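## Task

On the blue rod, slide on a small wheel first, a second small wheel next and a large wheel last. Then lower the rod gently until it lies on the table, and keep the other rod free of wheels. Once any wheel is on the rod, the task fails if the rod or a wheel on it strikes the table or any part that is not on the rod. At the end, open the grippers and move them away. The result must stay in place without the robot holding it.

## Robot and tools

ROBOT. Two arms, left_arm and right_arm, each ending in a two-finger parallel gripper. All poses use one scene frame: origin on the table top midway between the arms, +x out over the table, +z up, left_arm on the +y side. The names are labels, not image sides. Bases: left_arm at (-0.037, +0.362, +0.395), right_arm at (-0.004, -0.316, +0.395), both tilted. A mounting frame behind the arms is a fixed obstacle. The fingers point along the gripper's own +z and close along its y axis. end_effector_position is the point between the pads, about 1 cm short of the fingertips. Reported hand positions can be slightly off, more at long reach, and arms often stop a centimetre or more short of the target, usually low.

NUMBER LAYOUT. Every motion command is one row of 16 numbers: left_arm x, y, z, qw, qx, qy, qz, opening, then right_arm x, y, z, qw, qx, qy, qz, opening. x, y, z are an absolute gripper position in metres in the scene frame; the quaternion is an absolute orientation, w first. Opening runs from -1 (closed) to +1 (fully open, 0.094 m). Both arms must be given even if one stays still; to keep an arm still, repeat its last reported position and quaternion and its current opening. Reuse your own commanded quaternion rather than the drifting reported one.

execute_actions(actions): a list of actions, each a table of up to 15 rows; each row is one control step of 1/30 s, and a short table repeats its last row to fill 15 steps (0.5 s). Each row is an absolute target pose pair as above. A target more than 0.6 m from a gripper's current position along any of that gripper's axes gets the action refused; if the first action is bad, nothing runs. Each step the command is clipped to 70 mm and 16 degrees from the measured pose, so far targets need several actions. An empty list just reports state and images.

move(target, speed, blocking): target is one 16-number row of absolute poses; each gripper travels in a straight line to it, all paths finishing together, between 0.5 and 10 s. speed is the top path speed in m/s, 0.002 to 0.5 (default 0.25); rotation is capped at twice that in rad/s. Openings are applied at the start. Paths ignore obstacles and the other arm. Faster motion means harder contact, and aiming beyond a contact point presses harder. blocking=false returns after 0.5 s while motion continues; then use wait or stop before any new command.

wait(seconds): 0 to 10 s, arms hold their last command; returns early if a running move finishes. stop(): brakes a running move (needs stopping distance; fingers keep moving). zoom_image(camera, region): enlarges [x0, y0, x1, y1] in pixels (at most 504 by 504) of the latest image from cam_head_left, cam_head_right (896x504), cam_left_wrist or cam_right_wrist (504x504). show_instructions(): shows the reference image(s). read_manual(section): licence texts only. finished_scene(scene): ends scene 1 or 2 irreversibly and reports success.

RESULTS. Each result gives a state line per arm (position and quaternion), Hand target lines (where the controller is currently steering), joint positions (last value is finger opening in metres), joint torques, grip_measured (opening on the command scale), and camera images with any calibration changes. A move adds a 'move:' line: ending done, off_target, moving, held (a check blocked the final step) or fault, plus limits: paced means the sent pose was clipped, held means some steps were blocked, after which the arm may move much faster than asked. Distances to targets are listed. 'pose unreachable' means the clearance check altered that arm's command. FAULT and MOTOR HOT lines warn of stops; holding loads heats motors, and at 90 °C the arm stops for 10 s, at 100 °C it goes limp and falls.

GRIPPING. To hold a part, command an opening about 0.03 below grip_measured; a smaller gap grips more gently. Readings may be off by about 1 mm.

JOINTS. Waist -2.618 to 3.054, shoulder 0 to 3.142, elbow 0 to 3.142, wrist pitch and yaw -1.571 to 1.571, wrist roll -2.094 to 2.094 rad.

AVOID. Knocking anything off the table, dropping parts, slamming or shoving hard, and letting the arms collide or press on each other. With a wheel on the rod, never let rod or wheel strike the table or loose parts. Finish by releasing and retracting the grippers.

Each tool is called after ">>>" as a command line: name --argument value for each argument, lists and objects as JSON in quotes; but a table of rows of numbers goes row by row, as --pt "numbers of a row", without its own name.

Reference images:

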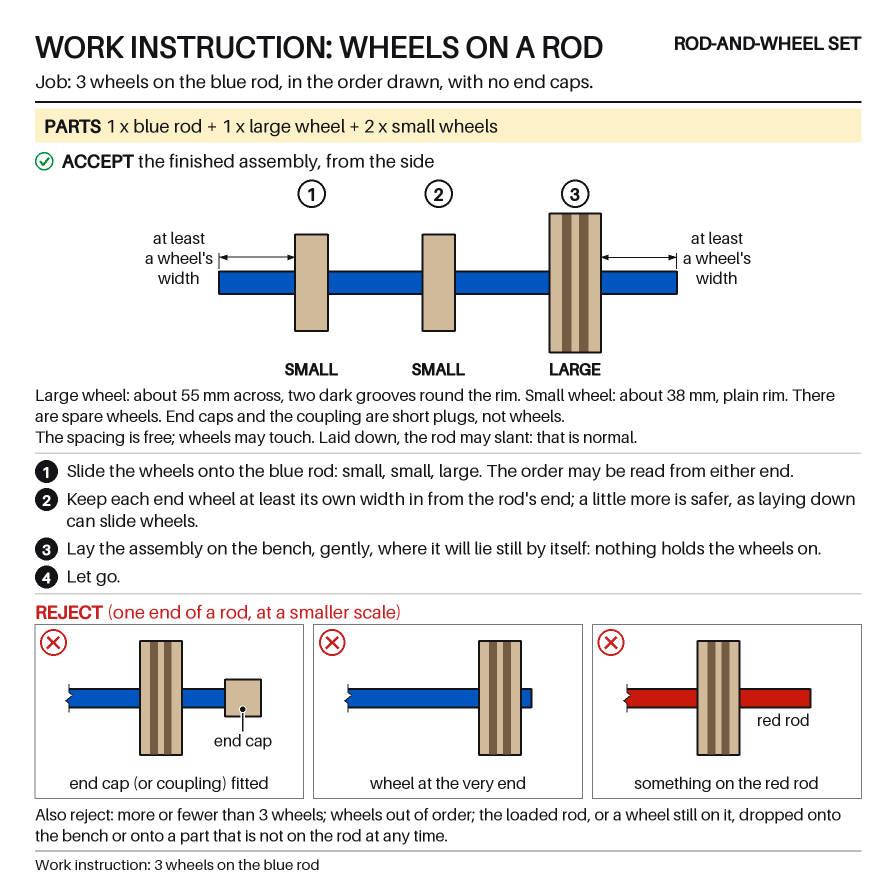

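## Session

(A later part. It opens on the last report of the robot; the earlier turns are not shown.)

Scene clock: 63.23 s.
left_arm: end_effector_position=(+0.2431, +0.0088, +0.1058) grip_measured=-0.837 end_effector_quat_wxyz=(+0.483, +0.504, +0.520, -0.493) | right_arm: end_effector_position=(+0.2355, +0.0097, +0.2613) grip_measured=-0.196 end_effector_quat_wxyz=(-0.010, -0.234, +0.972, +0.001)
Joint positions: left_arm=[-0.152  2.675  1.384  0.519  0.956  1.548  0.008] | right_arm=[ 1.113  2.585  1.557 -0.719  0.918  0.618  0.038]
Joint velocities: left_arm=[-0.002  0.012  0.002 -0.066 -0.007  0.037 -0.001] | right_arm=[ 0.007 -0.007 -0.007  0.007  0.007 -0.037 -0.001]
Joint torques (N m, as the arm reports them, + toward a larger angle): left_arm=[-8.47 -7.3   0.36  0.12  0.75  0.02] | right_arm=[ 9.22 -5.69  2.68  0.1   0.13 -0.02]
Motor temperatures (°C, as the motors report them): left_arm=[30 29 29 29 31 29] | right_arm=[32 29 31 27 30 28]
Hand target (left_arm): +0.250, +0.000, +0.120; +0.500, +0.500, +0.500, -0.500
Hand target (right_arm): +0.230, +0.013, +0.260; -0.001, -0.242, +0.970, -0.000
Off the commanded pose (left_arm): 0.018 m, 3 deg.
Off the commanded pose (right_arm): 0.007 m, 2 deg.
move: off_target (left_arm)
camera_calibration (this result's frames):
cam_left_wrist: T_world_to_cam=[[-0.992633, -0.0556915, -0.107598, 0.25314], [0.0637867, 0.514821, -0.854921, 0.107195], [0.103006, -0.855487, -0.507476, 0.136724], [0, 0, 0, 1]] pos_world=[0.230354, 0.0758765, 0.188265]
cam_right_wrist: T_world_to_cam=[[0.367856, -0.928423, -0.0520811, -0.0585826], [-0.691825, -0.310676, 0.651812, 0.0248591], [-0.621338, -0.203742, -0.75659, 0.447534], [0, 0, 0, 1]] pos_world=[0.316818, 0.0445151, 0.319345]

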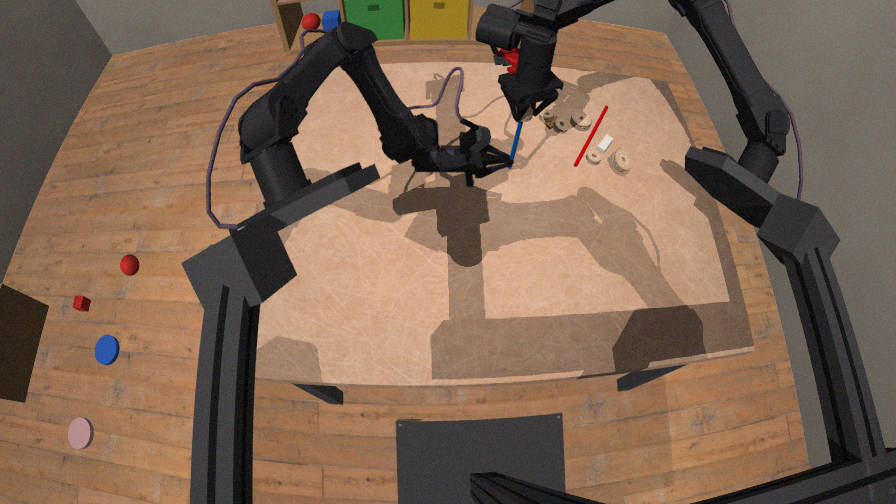

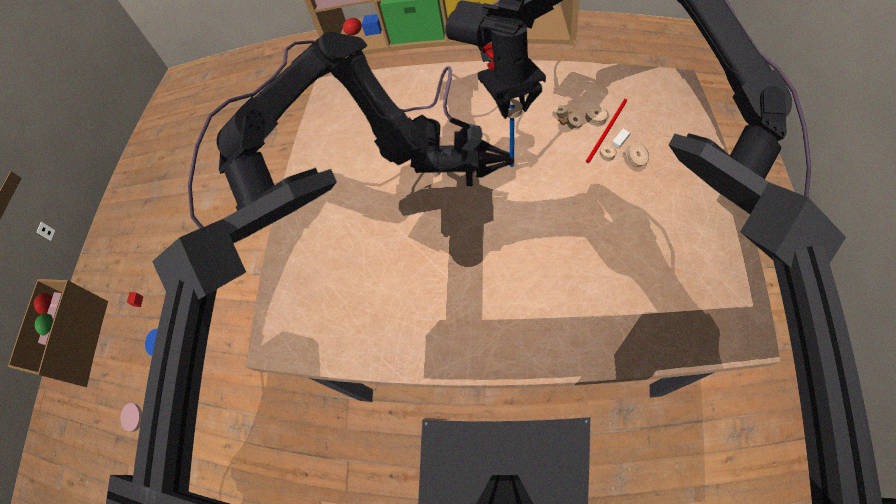

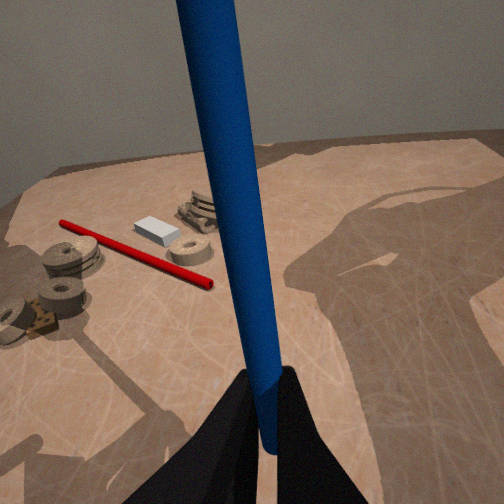

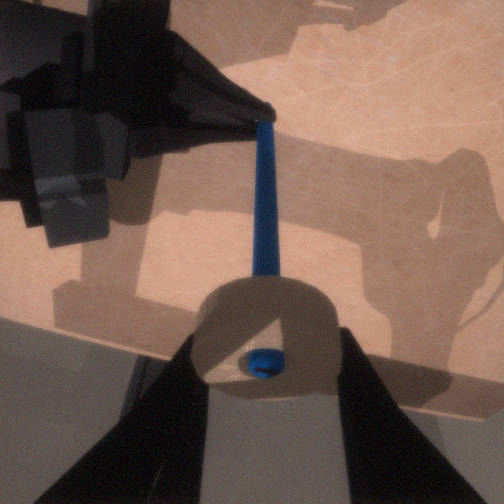

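>>> move --target '[0.25,0.0,0.12,0.5,0.5,0.5,-0.5,-0.9, 0.237,0.014,0.2,0,-0.242,0.970,0,-0.3]' --speed 0.05

>>> move --target '[0.25,0.0,0.12,0.5,0.5,0.5,-0.5,-0.9, 0.237,0.014,0.2,0,-0.242,0.970,0,0.1]' --speed 0.05

>>> move --target '[0.25,0.0,0.12,0.5,0.5,0.5,-0.5,-0.9, 0.237,0.014,0.31,0,-0.242,0.970,0,0.1]' --speed 0.15

>>> move --target '[0.25,0.0,0.12,0.5,0.5,0.5,-0.5,-0.9, 0.335,-0.217,0.07,0,-0.242,0.970,0,0.1]' --speed 0.3

Scene clock: 65.03 s.
left_arm: end_effector_position=(+0.2432, +0.0087, +0.1054) grip_measured=-0.837 end_effector_quat_wxyz=(+0.480, +0.503, +0.522, -0.494) | right_arm: end_effector_position=(+0.2367, +0.0110, +0.1994) grip_measured=-0.196 end_effector_quat_wxyz=(-0.017, -0.241, +0.970, +0.003)
Joint positions: left_arm=[-0.152  2.675  1.384  0.52   0.953  1.541  0.008] | right_arm=[ 0.988  2.656  1.525 -0.463  0.92   0.408  0.038]
Joint velocities: left_arm=[ 0.007  0.012  0.012 -0.037  0.022 -0.022 -0.   ] | right_arm=[-0.017 -0.017 -0.007 -0.022 -0.007  0.007  0.001]
Joint torques (N m, as the arm reports them, + toward a larger angle): left_arm=[-8.57 -7.29  0.36  0.12  0.7   0.08] | right_arm=[ 9.39 -6.24  1.99  0.2   0.24 -0.09]
Motor temperatures (°C, as the motors report them): left_arm=[30 29 29 29 31 29] | right_arm=[32 29 31 27 30 28]
Hand target (left_arm): +0.250, +0.000, +0.120; +0.500, +0.500, +0.500, -0.500
Hand target (right_arm): +0.237, +0.014, +0.201; -0.002, -0.242, +0.970, -0.000
Off the commanded pose (left_arm): 0.018 m, 3 deg.
Off the commanded pose (right_arm): 0.003 m, 2 deg.
move: off_target (left_arm)
camera_calibration (this result's frames):
cam_left_wrist: T_world_to_cam=[[-0.993279, -0.0559396, -0.101332, 0.252681], [0.0579847, 0.517204, -0.853895, 0.108182], [0.100176, -0.854032, -0.510484, 0.137402], [0, 0, 0, 1]] pos_world=[0.230945, 0.0755288, 0.188123]
cam_right_wrist: T_world_to_cam=[[0.380528, -0.923003, -0.0571257, -0.0630638], [-0.678471, -0.320622, 0.660968, 0.0615553], [-0.628392, -0.212759, -0.748236, 0.401738], [0, 0, 0, 1]] pos_world=[0.31821, 0.0470011, 0.256306]

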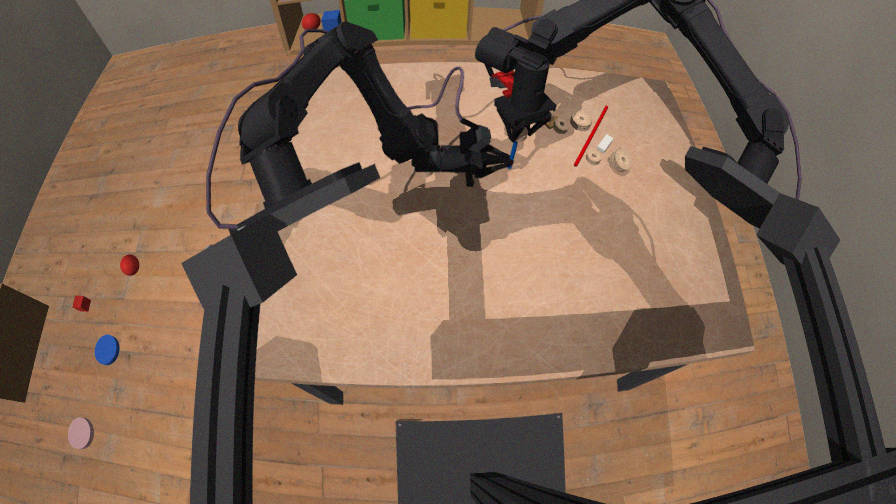

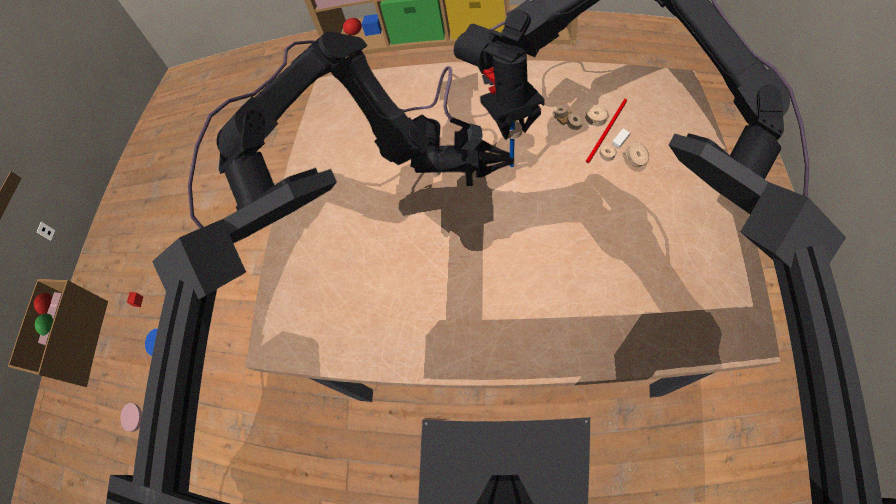

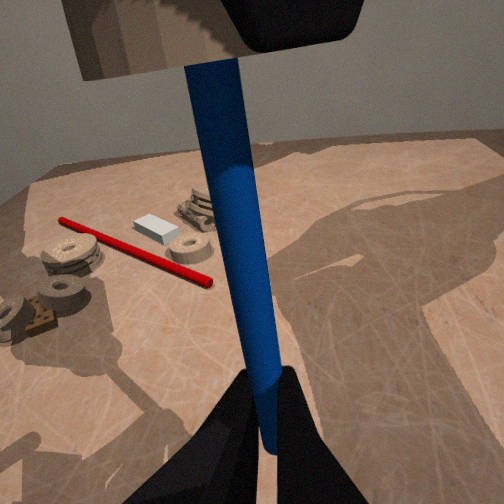

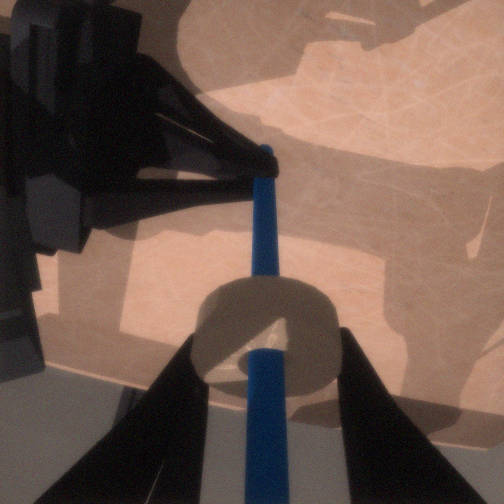

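Scene clock: 65.87 s.
left_arm: end_effector_position=(+0.2434, +0.0094, +0.1049) grip_measured=-0.837 end_effector_quat_wxyz=(+0.481, +0.504, +0.521, -0.492) | right_arm: end_effector_position=(+0.2416, +0.0107, +0.1965) grip_measured=+0.098 end_effector_quat_wxyz=(-0.010, -0.234, +0.972, +0.001)
Joint positions: left_arm=[-0.15   2.675  1.384  0.52   0.954  1.545  0.008] | right_arm=[ 0.979  2.656  1.525 -0.44   0.931  0.399  0.052]
Joint velocities: left_arm=[-0.012 -0.002  0.002  0.007 -0.051  0.007 -0.   ] | right_arm=[ 0.007 -0.002  0.007  0.066  0.007 -0.022  0.001]
Joint torques (N m, as the arm reports them, + toward a larger angle): left_arm=[-8.51 -7.26  0.35  0.1   0.75  0.  ] | right_arm=[ 9.66 -6.08  1.85  0.04  0.16  0.  ]
Motor temperatures (°C, as the motors report them): left_arm=[30 29 29 29 31 29] | right_arm=[32 29 31 27 30 28]
Hand target (left_arm): +0.250, +0.000, +0.120; +0.500, +0.500, +0.500, -0.500
Hand target (right_arm): +0.237, +0.014, +0.200; -0.000, -0.242, +0.970, -0.001
Off the commanded pose (left_arm): 0.019 m, 3 deg.
Off the commanded pose (right_arm): 0.007 m, 2 deg.
move: off_target (left_arm)
camera_calibration (this result's frames):
cam_left_wrist: T_world_to_cam=[[-0.992824, -0.0569761, -0.105138, 0.253214], [0.0606515, 0.517806, -0.853346, 0.106623], [0.103061, -0.853599, -0.510634, 0.137006], [0, 0, 0, 1]] pos_world=[0.23081, 0.0761653, 0.187569]
cam_right_wrist: T_world_to_cam=[[0.367197, -0.928765, -0.0506066, -0.0633607], [-0.691878, -0.309095, 0.652507, 0.0714776], [-0.621668, -0.204585, -0.756091, 0.402428], [0, 0, 0, 1]] pos_world=[0.322896, 0.0455769, 0.254426]

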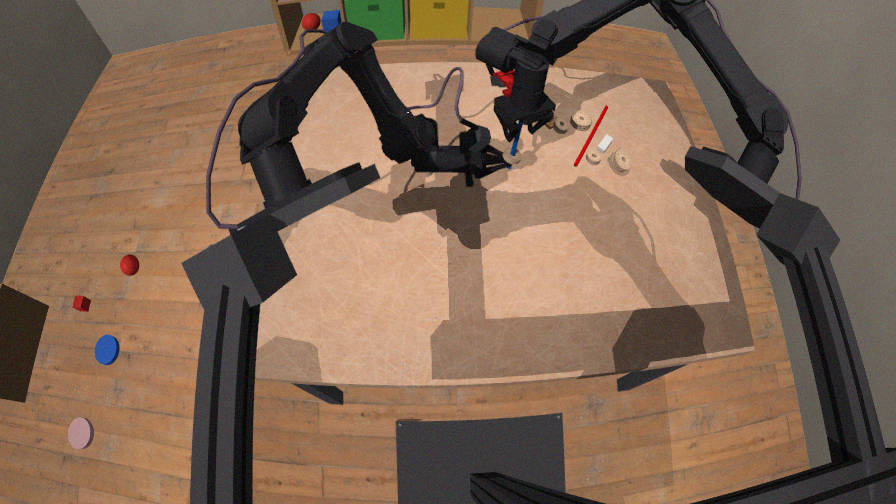

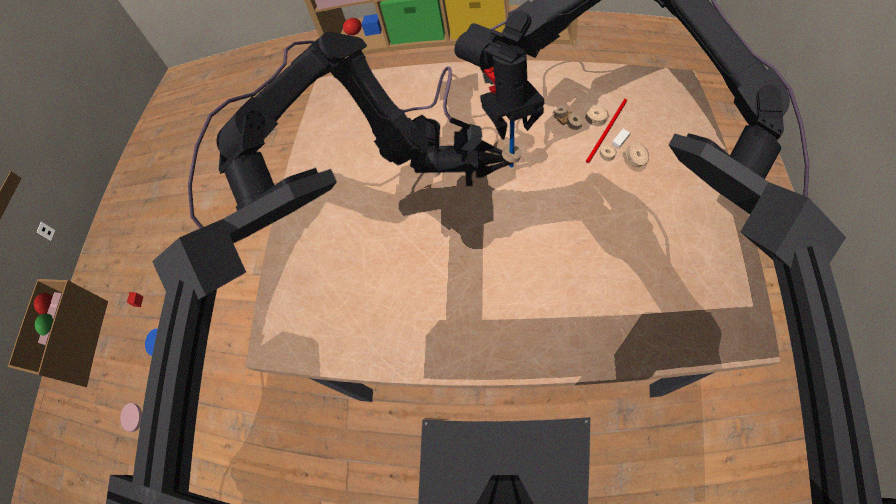

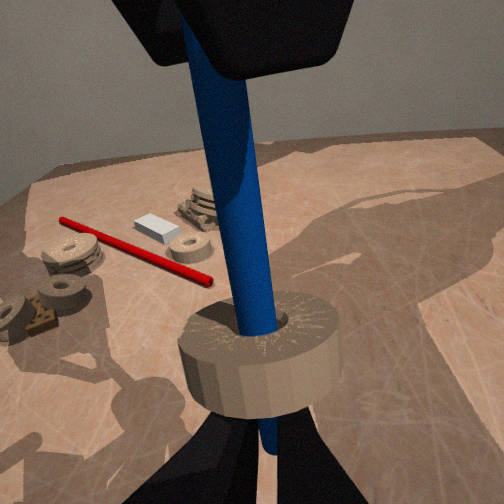

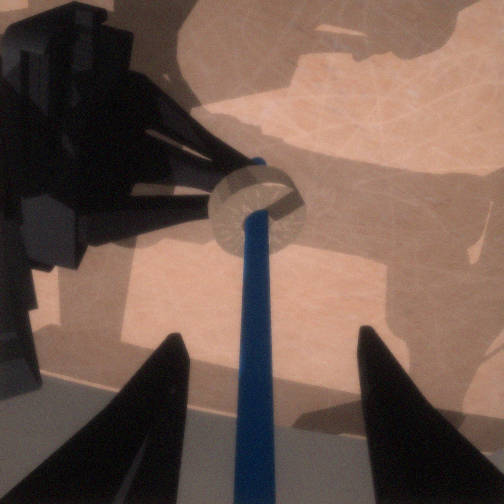

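Scene clock: 67.30 s.
left_arm: end_effector_position=(+0.2431, +0.0081, +0.1063) grip_measured=-0.837 end_effector_quat_wxyz=(+0.482, +0.504, +0.520, -0.493) | right_arm: end_effector_position=(+0.2333, +0.0081, +0.2967) grip_measured=+0.098 end_effector_quat_wxyz=(-0.006, -0.245, +0.970, -0.010)
Joint positions: left_arm=[-0.154  2.675  1.384  0.52   0.955  1.546  0.008] | right_arm=[ 1.19   2.579  1.623 -0.91   0.921  0.736  0.052]
Joint velocities: left_arm=[ 0.002 -0.007  0.007 -0.051 -0.051  0.081 -0.   ] | right_arm=[-0.017 -0.002 -0.012 -0.051 -0.022  0.007  0.   ]
Joint torques (N m, as the arm reports them, + toward a larger angle): left_arm=[-8.3  -7.31  0.39  0.11  0.7   0.05] | right_arm=[ 9.98 -7.11  5.85 -0.35 -0.04  0.06]
Motor temperatures (°C, as the motors report them): left_arm=[30 29 29 29 31 29] | right_arm=[32 29 31 27 30 28]
Hand target (left_arm): +0.250, +0.000, +0.120; +0.500, +0.500, +0.500, -0.500
Hand target (right_arm): +0.237, +0.014, +0.309; +0.001, -0.242, +0.970, -0.001
Off the commanded pose (left_arm): 0.017 m, 3 deg.
Off the commanded pose (right_arm): 0.015 m, 1 deg.
move: off_target (left_arm, right_arm)
camera_calibration (this result's frames):
cam_left_wrist: T_world_to_cam=[[-0.99272, -0.0553228, -0.106985, 0.253116], [0.0634729, 0.514603, -0.855076, 0.108058], [0.10236, -0.855642, -0.507345, 0.136514], [0, 0, 0, 1]] pos_world=[0.230441, 0.0752034, 0.188738]
cam_right_wrist: T_world_to_cam=[[0.388916, -0.920833, -0.028458, -0.0693192], [-0.693755, -0.313054, 0.648615, 0.00119912], [-0.606175, -0.232514, -0.760585, 0.470432], [0, 0, 0, 1]] pos_world=[0.312956, 0.0459261, 0.355053]

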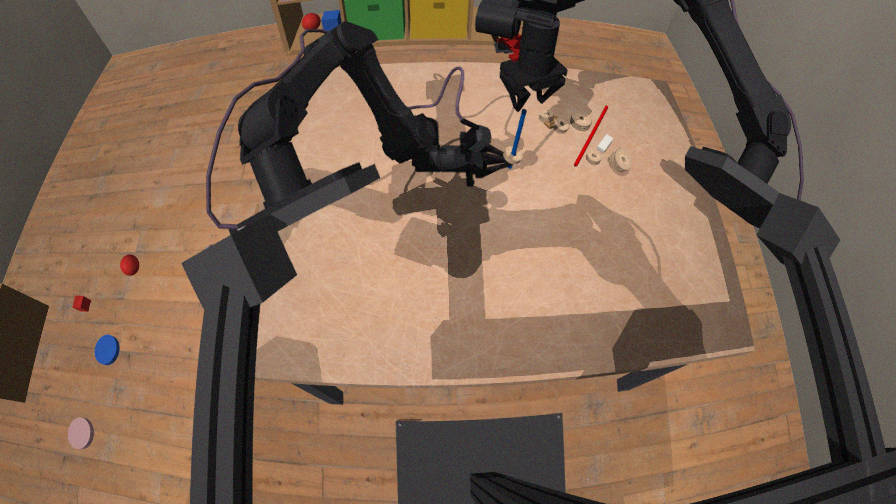

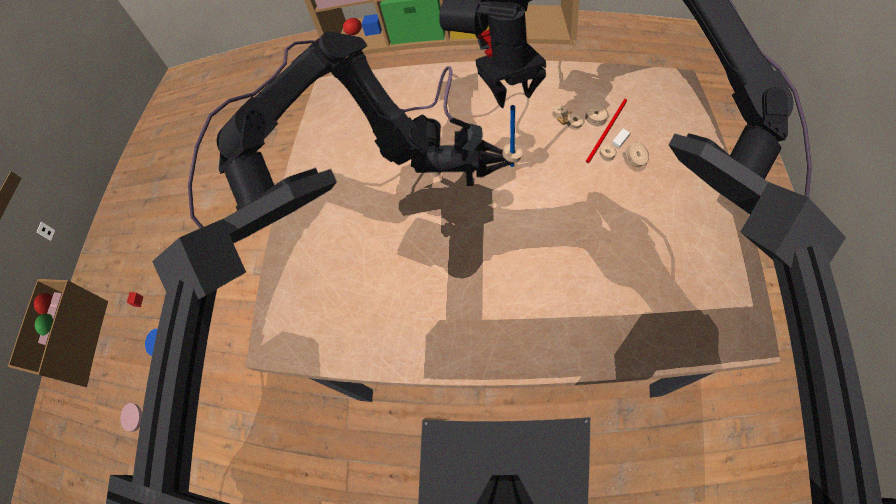

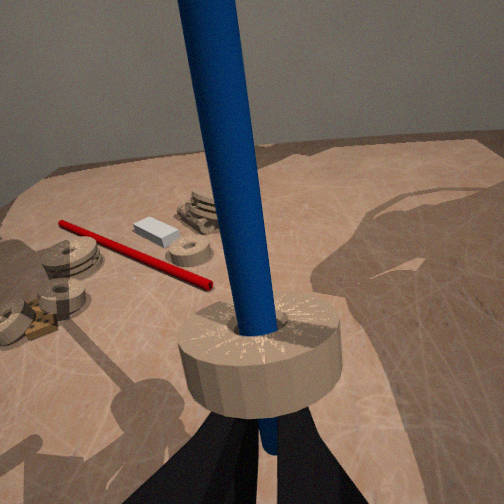

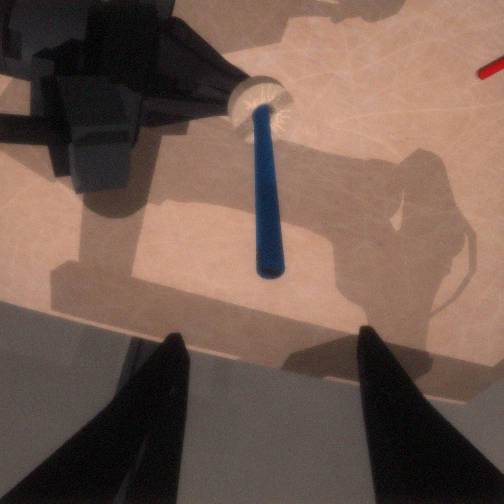

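Scene clock: 69.23 s.
left_arm: end_effector_position=(+0.2431, +0.0081, +0.1063) grip_measured=-0.837 end_effector_quat_wxyz=(+0.482, +0.504, +0.520, -0.493) | right_arm: end_effector_position=(+0.3317, -0.2193, +0.0646) grip_measured=+0.098 end_effector_quat_wxyz=(-0.017, -0.237, +0.971, -0.005)
Joint positions: left_arm=[-0.154  2.675  1.384  0.52   0.955  1.546  0.008] | right_arm=[ 0.312  2.232  1.078  0.263  0.697 -0.523  0.052]
Joint velocities: left_arm=[ 0.007 -0.022  0.012  0.007  0.022 -0.037  0.001] | right_arm=[-0.002 -0.017 -0.012 -0.081  0.007 -0.066  0.   ]
Joint torques (N m, as the arm reports them, + toward a larger angle): left_arm=[-8.28 -7.29  0.37  0.1   0.73  0.05] | right_arm=[ 6.59 -7.65 -1.04  0.07 -0.17 -0.05]
Motor temperatures (°C, as the motors report them): left_arm=[30 29 29 29 31 29] | right_arm=[32 29 31 27 30 28]
Hand target (left_arm): +0.250, +0.000, +0.120; +0.500, +0.500, +0.500, -0.500
Hand target (right_arm): +0.335, -0.212, +0.072; -0.004, -0.241, +0.970, +0.004
Off the commanded pose (left_arm): 0.017 m, 3 deg.
Off the commanded pose (right_arm): 0.007 m, 2 deg.
move: off_target (left_arm)
camera_calibration (this result's frames):
cam_left_wrist: T_world_to_cam=[[-0.99272, -0.0553228, -0.106985, 0.253116], [0.0634729, 0.514603, -0.855076, 0.108058], [0.10236, -0.855642, -0.507345, 0.136514], [0, 0, 0, 1]] pos_world=[0.230441, 0.0752034, 0.188738]
cam_right_wrist: T_world_to_cam=[[0.374311, -0.926385, -0.041245, -0.319134], [-0.682097, -0.305192, 0.664531, 0.145598], [-0.628199, -0.220608, -0.746122, 0.309706], [0, 0, 0, 1]] pos_world=[0.413325, -0.182882, 0.121162]

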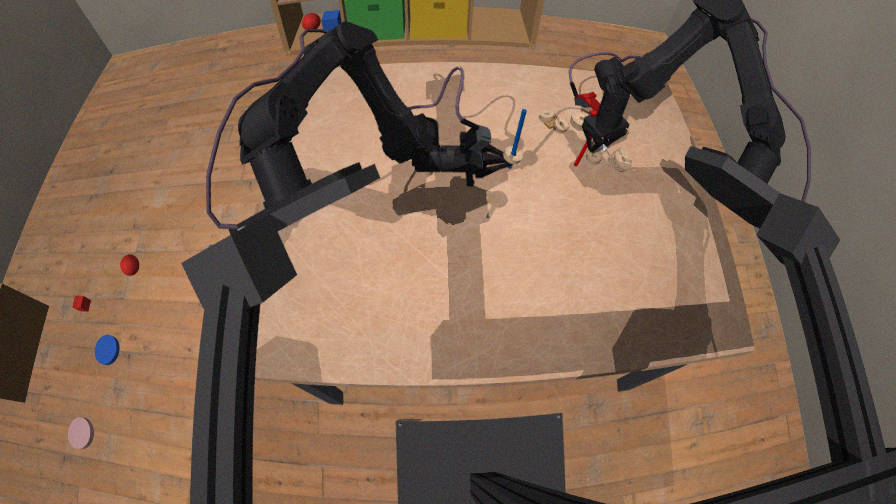

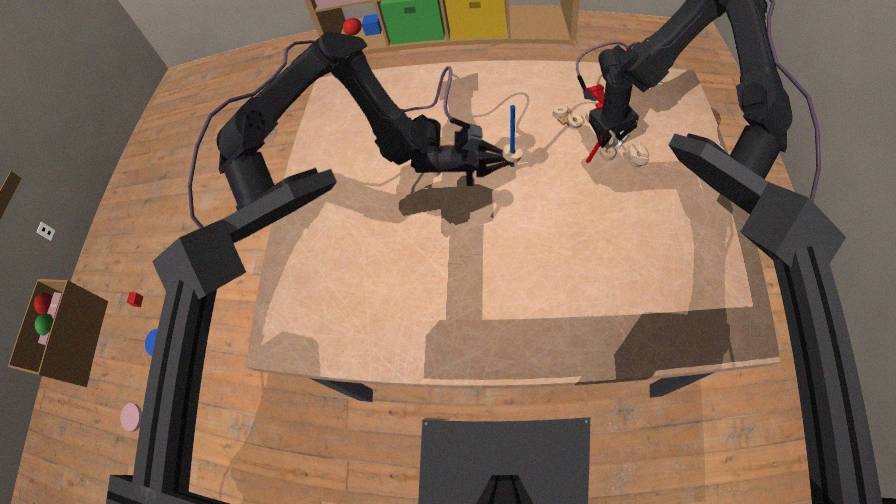

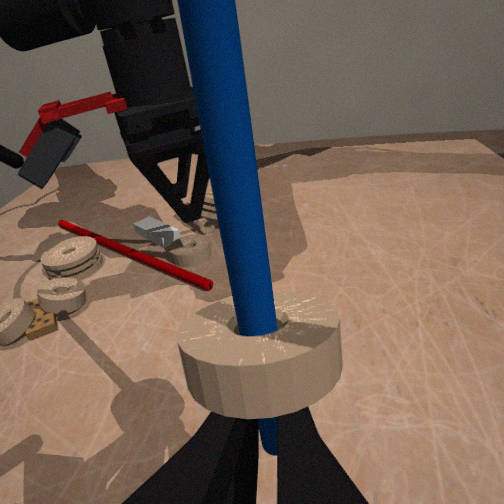

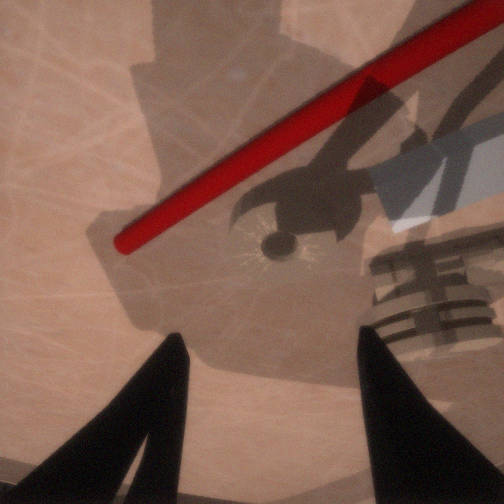

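>>> move --target '[0.25,0.0,0.12,0.5,0.5,0.5,-0.5,-0.9, 0.336,-0.218,0.01,0,-0.242,0.970,0,0.05]' --speed 0.1

>>> move --target '[0.25,0.0,0.12,0.5,0.5,0.5,-0.5,-0.9, 0.336,-0.218,0.01,0,-0.242,0.970,0,-0.3]' --speed 0.1

>>> move --target '[0.25,0.0,0.12,0.5,0.5,0.5,-0.5,-0.9, 0.28,-0.15,0.3,0,-0.242,0.970,0,-0.3]' --speed 0.3

>>> move --target '[0.25,0.0,0.12,0.5,0.5,0.5,-0.5,-0.9, 0.23,0.013,0.31,0,-0.242,0.970,0,-0.3]' --speed 0.2

Scene clock: 70.40 s.
left_arm: end_effector_position=(+0.2433, +0.0091, +0.1054) grip_measured=-0.837 end_effector_quat_wxyz=(+0.482, +0.504, +0.521, -0.493) | right_arm: end_effector_position=(+0.3268, -0.2232, +0.0135) grip_measured=+0.052 end_effector_quat_wxyz=(-0.017, -0.247, +0.969, -0.004)
Joint positions: left_arm=[-0.151  2.675  1.384  0.52   0.955  1.546  0.008] | right_arm=[ 0.223  2.38   1.179  0.364  0.637 -0.629  0.049]
Joint velocities: left_arm=[ 0.002 -0.012 -0.012  0.037 -0.022 -0.007 -0.   ] | right_arm=[-0.002  0.007 -0.012 -0.007  0.007 -0.037  0.001]
Joint torques (N m, as the arm reports them, + toward a larger angle): left_arm=[-8.45 -7.32  0.38  0.1   0.73  0.05] | right_arm=[ 5.7  -5.61  1.68  0.23 -0.19  0.03]
Motor temperatures (°C, as the motors report them): left_arm=[30 29 29 29 31 29] | right_arm=[32 29 31 27 30 28]
Hand target (left_arm): +0.250, +0.000, +0.120; +0.500, +0.500, +0.500, -0.500
Hand target (right_arm): +0.336, -0.217, +0.011; -0.000, -0.242, +0.970, +0.000
Off the commanded pose (left_arm): 0.018 m, 3 deg.
Off the commanded pose (right_arm): 0.011 m, 2 deg.
move: off_target (left_arm, right_arm)
camera_calibration (this result's frames):
cam_left_wrist: T_world_to_cam=[[-0.99274, -0.0566741, -0.106091, 0.253252], [0.0618036, 0.516336, -0.854153, 0.107005], [0.103187, -0.854509, -0.509085, 0.136821], [0, 0, 0, 1]] pos_world=[0.230681, 0.0760168, 0.18792]
cam_right_wrist: T_world_to_cam=[[0.392056, -0.918874, -0.0443023, -0.327149], [-0.676306, -0.320536, 0.663224, 0.169732], [-0.62362, -0.230059, -0.747108, 0.264053], [0, 0, 0, 1]] pos_world=[0.407721, -0.185456, 0.0702125]

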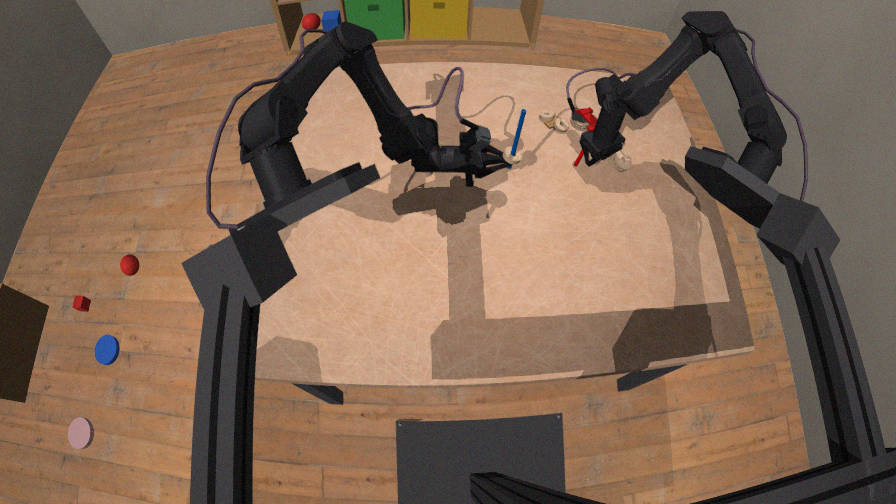

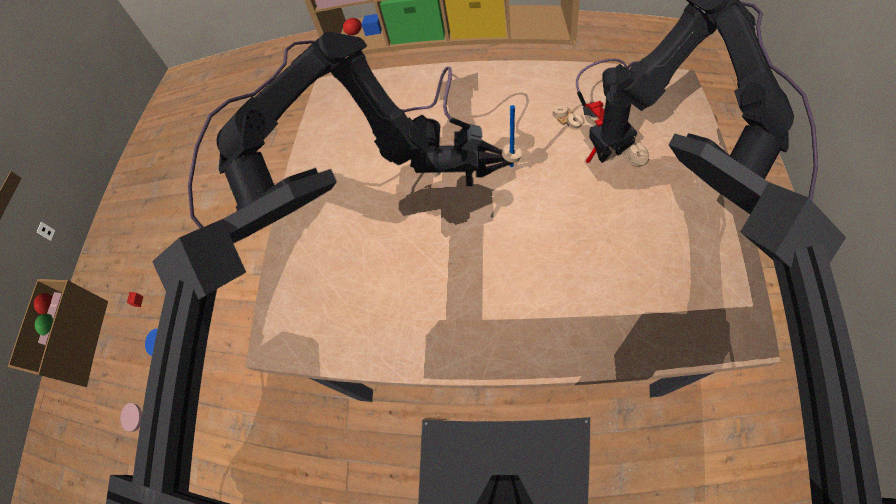

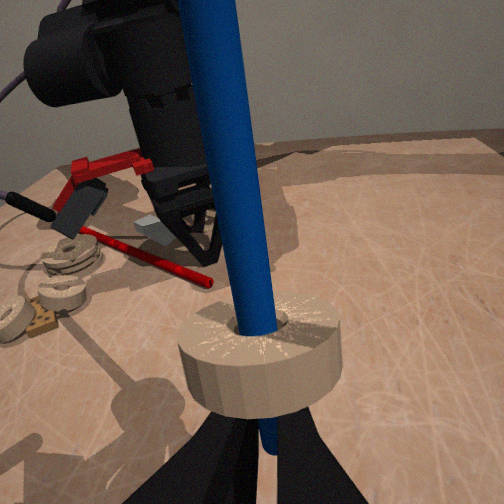

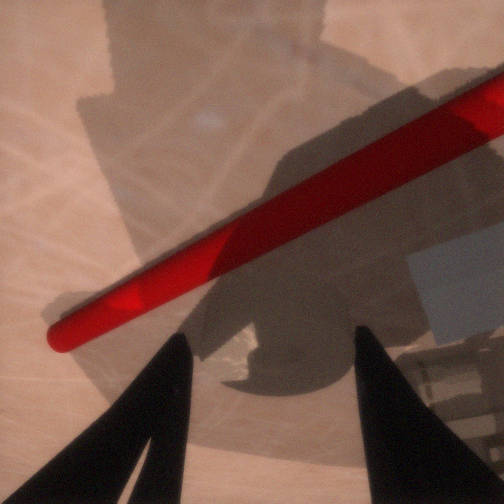

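Scene clock: 71.20 s.
left_arm: end_effector_position=(+0.2431, +0.0083, +0.1061) grip_measured=-0.837 end_effector_quat_wxyz=(+0.482, +0.504, +0.520, -0.493) | right_arm: end_effector_position=(+0.3281, -0.2226, +0.0135) grip_measured=-0.204 end_effector_quat_wxyz=(-0.014, -0.247, +0.969, -0.003)
Joint positions: left_arm=[-0.153  2.675  1.384  0.52   0.954  1.546  0.008] | right_arm=[ 0.223  2.38   1.179  0.369  0.632 -0.633  0.037]
Joint velocities: left_arm=[ 0.002 -0.002 -0.007 -0.066  0.081  0.037  0.   ] | right_arm=[ 0.007 -0.022 -0.007  0.081  0.022 -0.007  0.001]
Joint torques (N m, as the arm reports them, + toward a larger angle): left_arm=[-8.31 -7.3   0.38  0.11  0.75  0.04] | right_arm=[ 5.53 -5.85  1.54  0.24 -0.14 -0.07]
Motor temperatures (°C, as the motors report them): left_arm=[30 29 29 29 31 29] | right_arm=[32 29 30 27 30 28]
Hand target (left_arm): +0.250, +0.000, +0.120; +0.500, +0.500, +0.500, -0.500
Hand target (right_arm): +0.336, -0.218, +0.010; -0.000, -0.242, +0.970, -0.000
Off the commanded pose (left_arm): 0.018 m, 3 deg.
Off the commanded pose (right_arm): 0.010 m, 2 deg.
move: off_target (left_arm)
camera_calibration (this result's frames):
cam_left_wrist: T_world_to_cam=[[-0.992724, -0.0554744, -0.106876, 0.25313], [0.0632335, 0.515177, -0.854748, 0.107825], [0.102477, -0.855287, -0.50792, 0.13656], [0, 0, 0, 1]] pos_world=[0.230475, 0.0752914, 0.188578]
cam_right_wrist: T_world_to_cam=[[0.392997, -0.918409, -0.0455845, -0.327319], [-0.679432, -0.323426, 0.65861, 0.17128], [-0.619617, -0.22786, -0.751103, 0.2642], [0, 0, 0, 1]] pos_world=[0.408712, -0.185016, 0.0707141]

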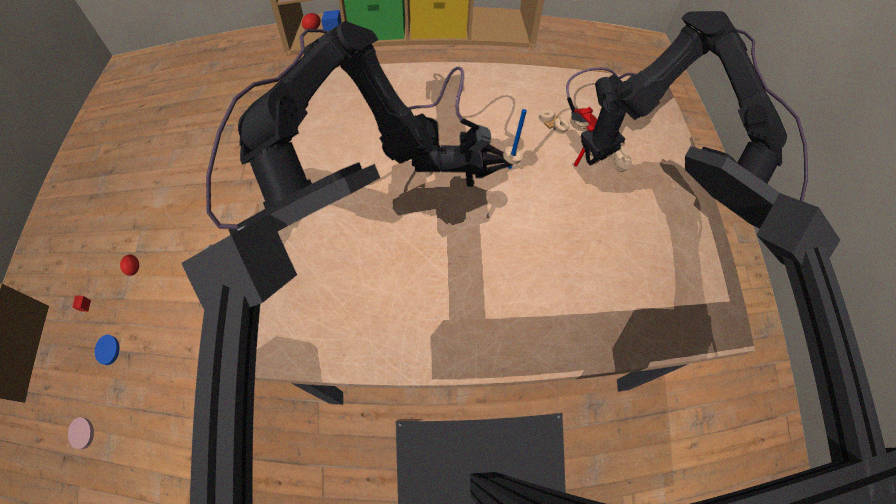

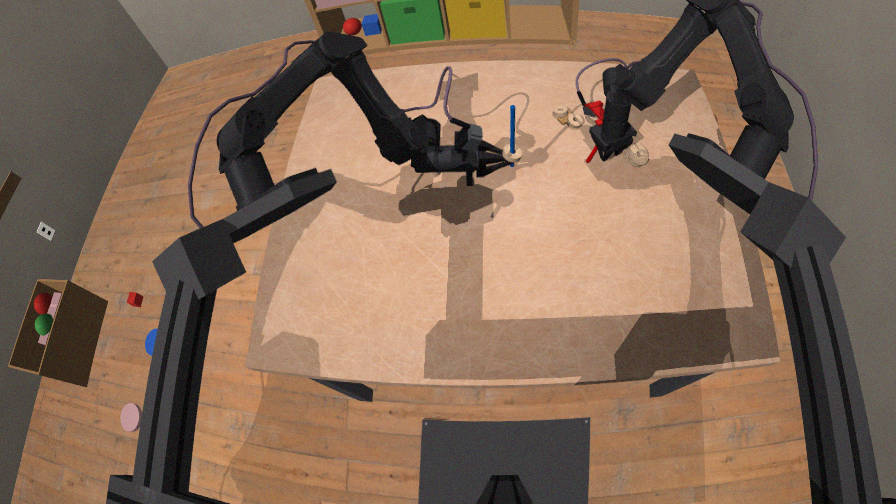

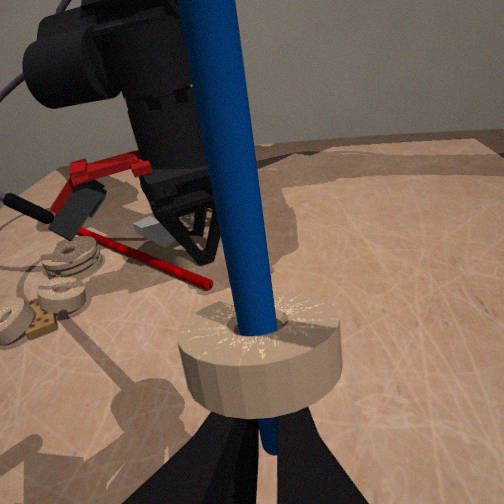

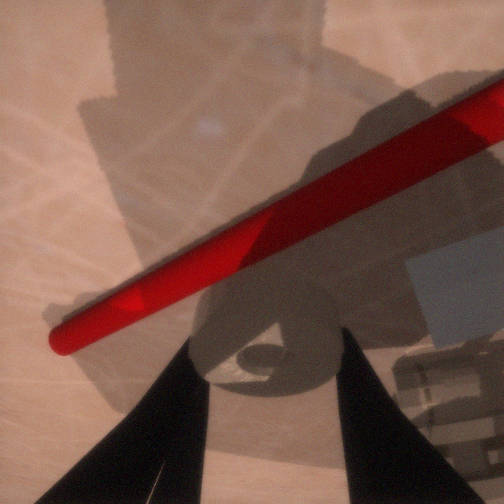

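Scene clock: 73.20 s.
left_arm: end_effector_position=(+0.2431, +0.0081, +0.1063) grip_measured=-0.837 end_effector_quat_wxyz=(+0.482, +0.504, +0.520, -0.493) | right_arm: end_effector_position=(+0.2762, -0.1593, +0.2939) grip_measured=-0.204 end_effector_quat_wxyz=(-0.002, -0.242, +0.970, -0.003)
Joint positions: left_arm=[-0.154  2.675  1.384  0.52   0.955  1.546  0.008] | right_arm=[ 0.977  1.895  0.972 -0.629  0.947  0.366  0.037]
Joint velocities: left_arm=[ 0.022 -0.027  0.012  0.007  0.007 -0.007  0.   ] | right_arm=[-0.007 -0.002  0.002  0.095 -0.037  0.022  0.   ]
Joint torques (N m, as the arm reports them, + toward a larger angle): left_arm=[-8.29 -7.28  0.35  0.1   0.73  0.04] | right_arm=[ 6.48 -3.74  5.62 -0.25  0.06  0.09]
Motor temperatures (°C, as the motors report them): left_arm=[30 29 29 29 31 29] | right_arm=[32 29 31 27 30 28]
Hand target (left_arm): +0.250, +0.000, +0.120; +0.500, +0.500, +0.500, -0.500
Hand target (right_arm): +0.280, -0.155, +0.298; +0.003, -0.243, +0.970, -0.004
Off the commanded pose (left_arm): 0.017 m, 3 deg.
Off the commanded pose (right_arm): 0.012 m, 0 deg.
move: off_target (left_arm, right_arm)
camera_calibration (this result's frames):
cam_left_wrist: T_world_to_cam=[[-0.99272, -0.0553228, -0.106985, 0.253116], [0.0634729, 0.514603, -0.855076, 0.108058], [0.10236, -0.855642, -0.507345, 0.136514], [0, 0, 0, 1]] pos_world=[0.230441, 0.0752034, 0.188738]
cam_right_wrist: T_world_to_cam=[[0.38339, -0.922665, -0.0412398, -0.23525], [-0.698776, -0.318977, 0.640285, -0.0167407], [-0.603924, -0.216662, -0.767029, 0.459294], [0, 0, 0, 1]] pos_world=[0.355873, -0.122885, 0.353309]

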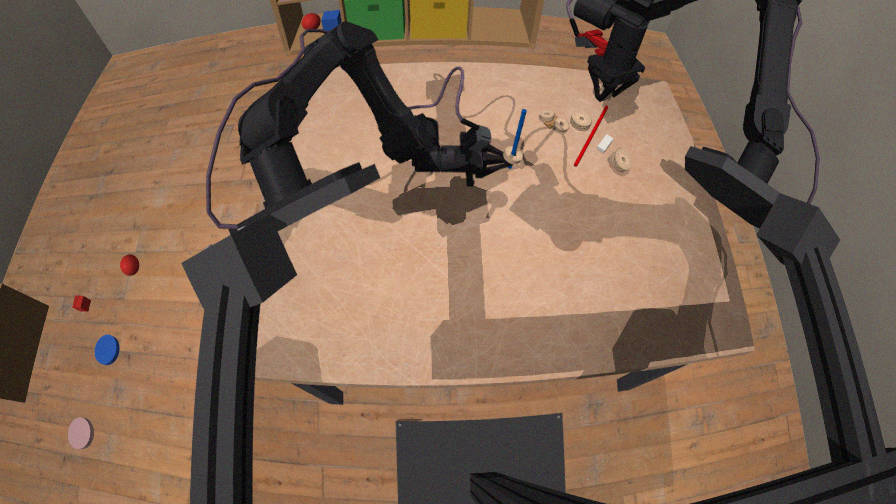

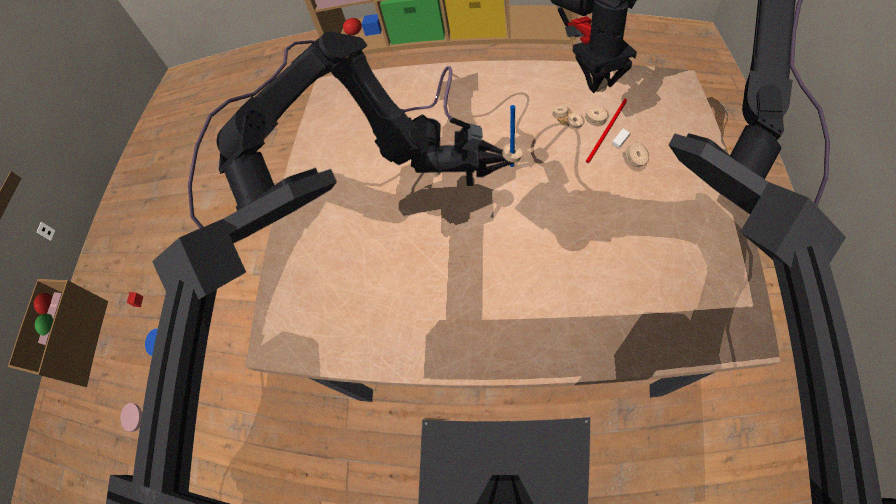

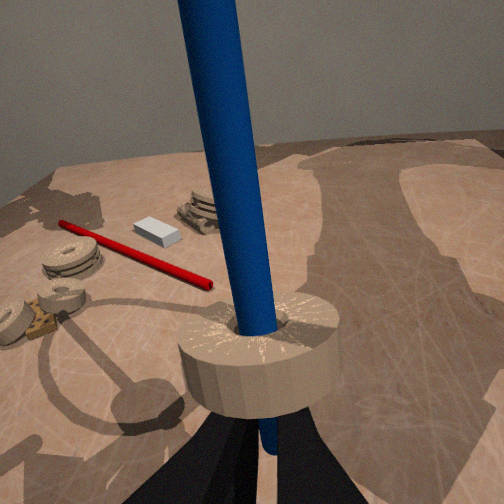

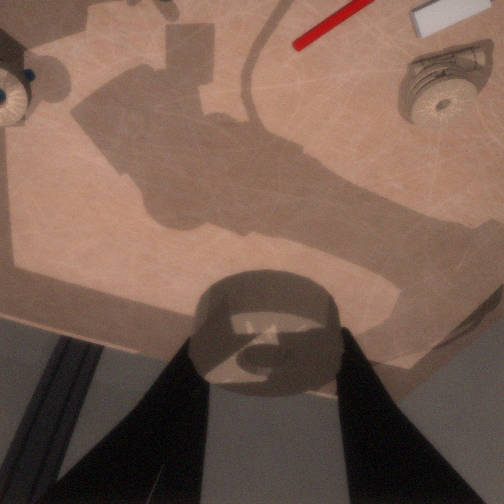

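Scene clock: 74.70 s.
left_arm: end_effector_position=(+0.2435, +0.0097, +0.1048) grip_measured=-0.837 end_effector_quat_wxyz=(+0.482, +0.504, +0.521, -0.492) | right_arm: end_effector_position=(+0.2305, +0.0059, +0.3012) grip_measured=-0.204 end_effector_quat_wxyz=(-0.004, -0.237, +0.971, -0.006)
Joint positions: left_arm=[-0.15   2.675  1.384  0.52   0.955  1.546  0.008] | right_arm=[ 1.201  2.558  1.594 -0.899  0.917  0.756  0.037]
Joint velocities: left_arm=[-0.017  0.002 -0.007  0.081  0.037 -0.007 -0.   ] | right_arm=[-0.002  0.007 -0.002 -0.022 -0.051  0.095 -0.001]
Joint torques (N m, as the arm reports them, + toward a larger angle): left_arm=[-8.55 -7.3   0.36  0.11  0.75  0.03] | right_arm=[ 9.8  -6.01  5.7  -0.34 -0.01  0.07]
Motor temperatures (°C, as the motors report them): left_arm=[30 29 29 29 31 29] | right_arm=[32 29 31 27 30 28]
Hand target (left_arm): +0.250, +0.000, +0.120; +0.500, +0.500, +0.500, -0.500
Hand target (right_arm): +0.229, +0.012, +0.310; +0.002, -0.242, +0.970, -0.001
Off the commanded pose (left_arm): 0.019 m, 3 deg.
Off the commanded pose (right_arm): 0.011 m, 1 deg.
move: off_target (left_arm, right_arm)
camera_calibration (this result's frames):
cam_left_wrist: T_world_to_cam=[[-0.99275, -0.057447, -0.105581, 0.25333], [0.0608489, 0.517324, -0.853623, 0.106404], [0.103658, -0.853859, -0.510078, 0.136995], [0, 0, 0, 1]] pos_world=[0.230818, 0.0764824, 0.187454]
cam_right_wrist: T_world_to_cam=[[0.375185, -0.926238, -0.0363305, -0.0646377], [-0.699785, -0.308726, 0.644197, -0.00169089], [-0.607895, -0.21627, -0.763997, 0.473002], [0, 0, 0, 1]] pos_world=[0.310603, 0.041904, 0.360113]

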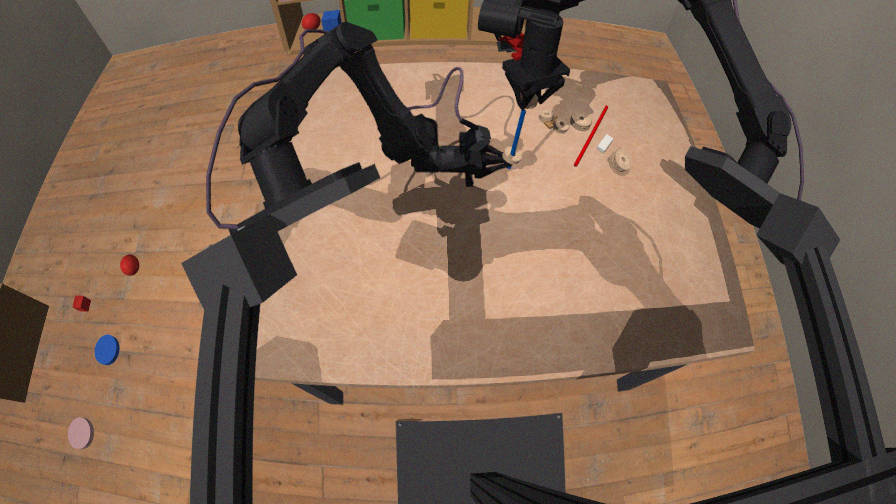

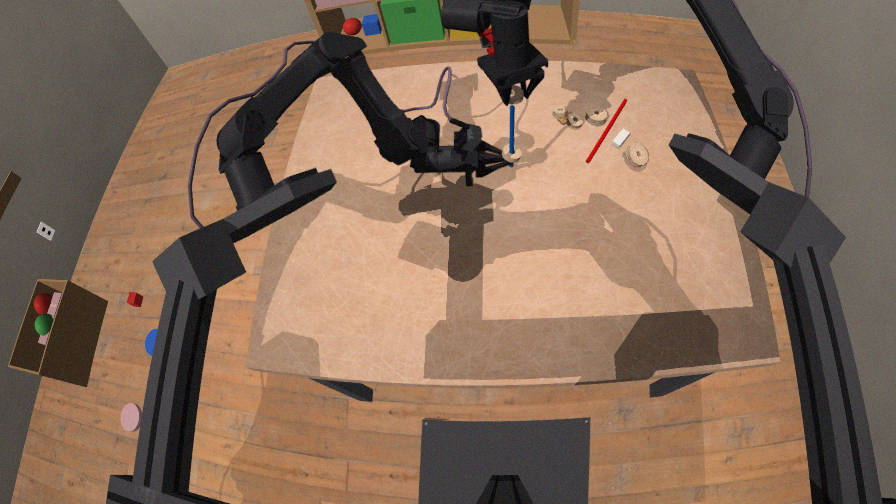

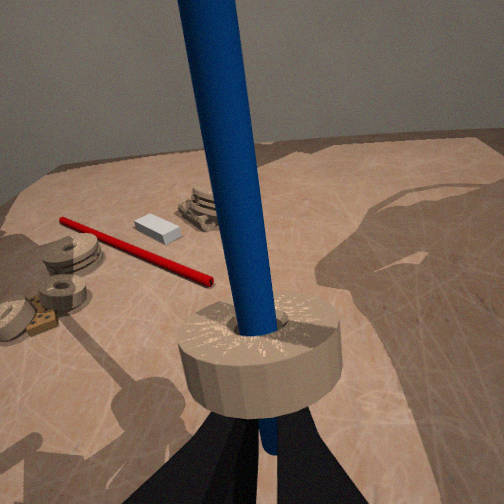

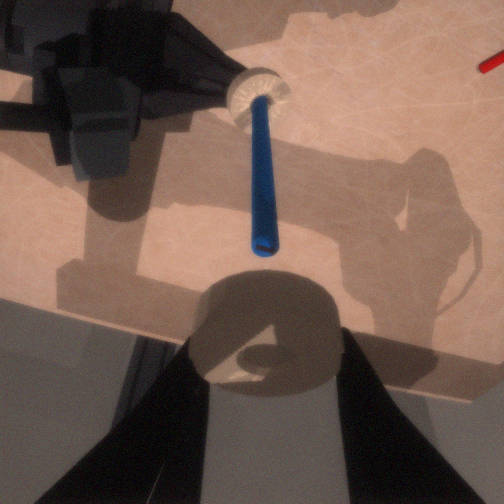

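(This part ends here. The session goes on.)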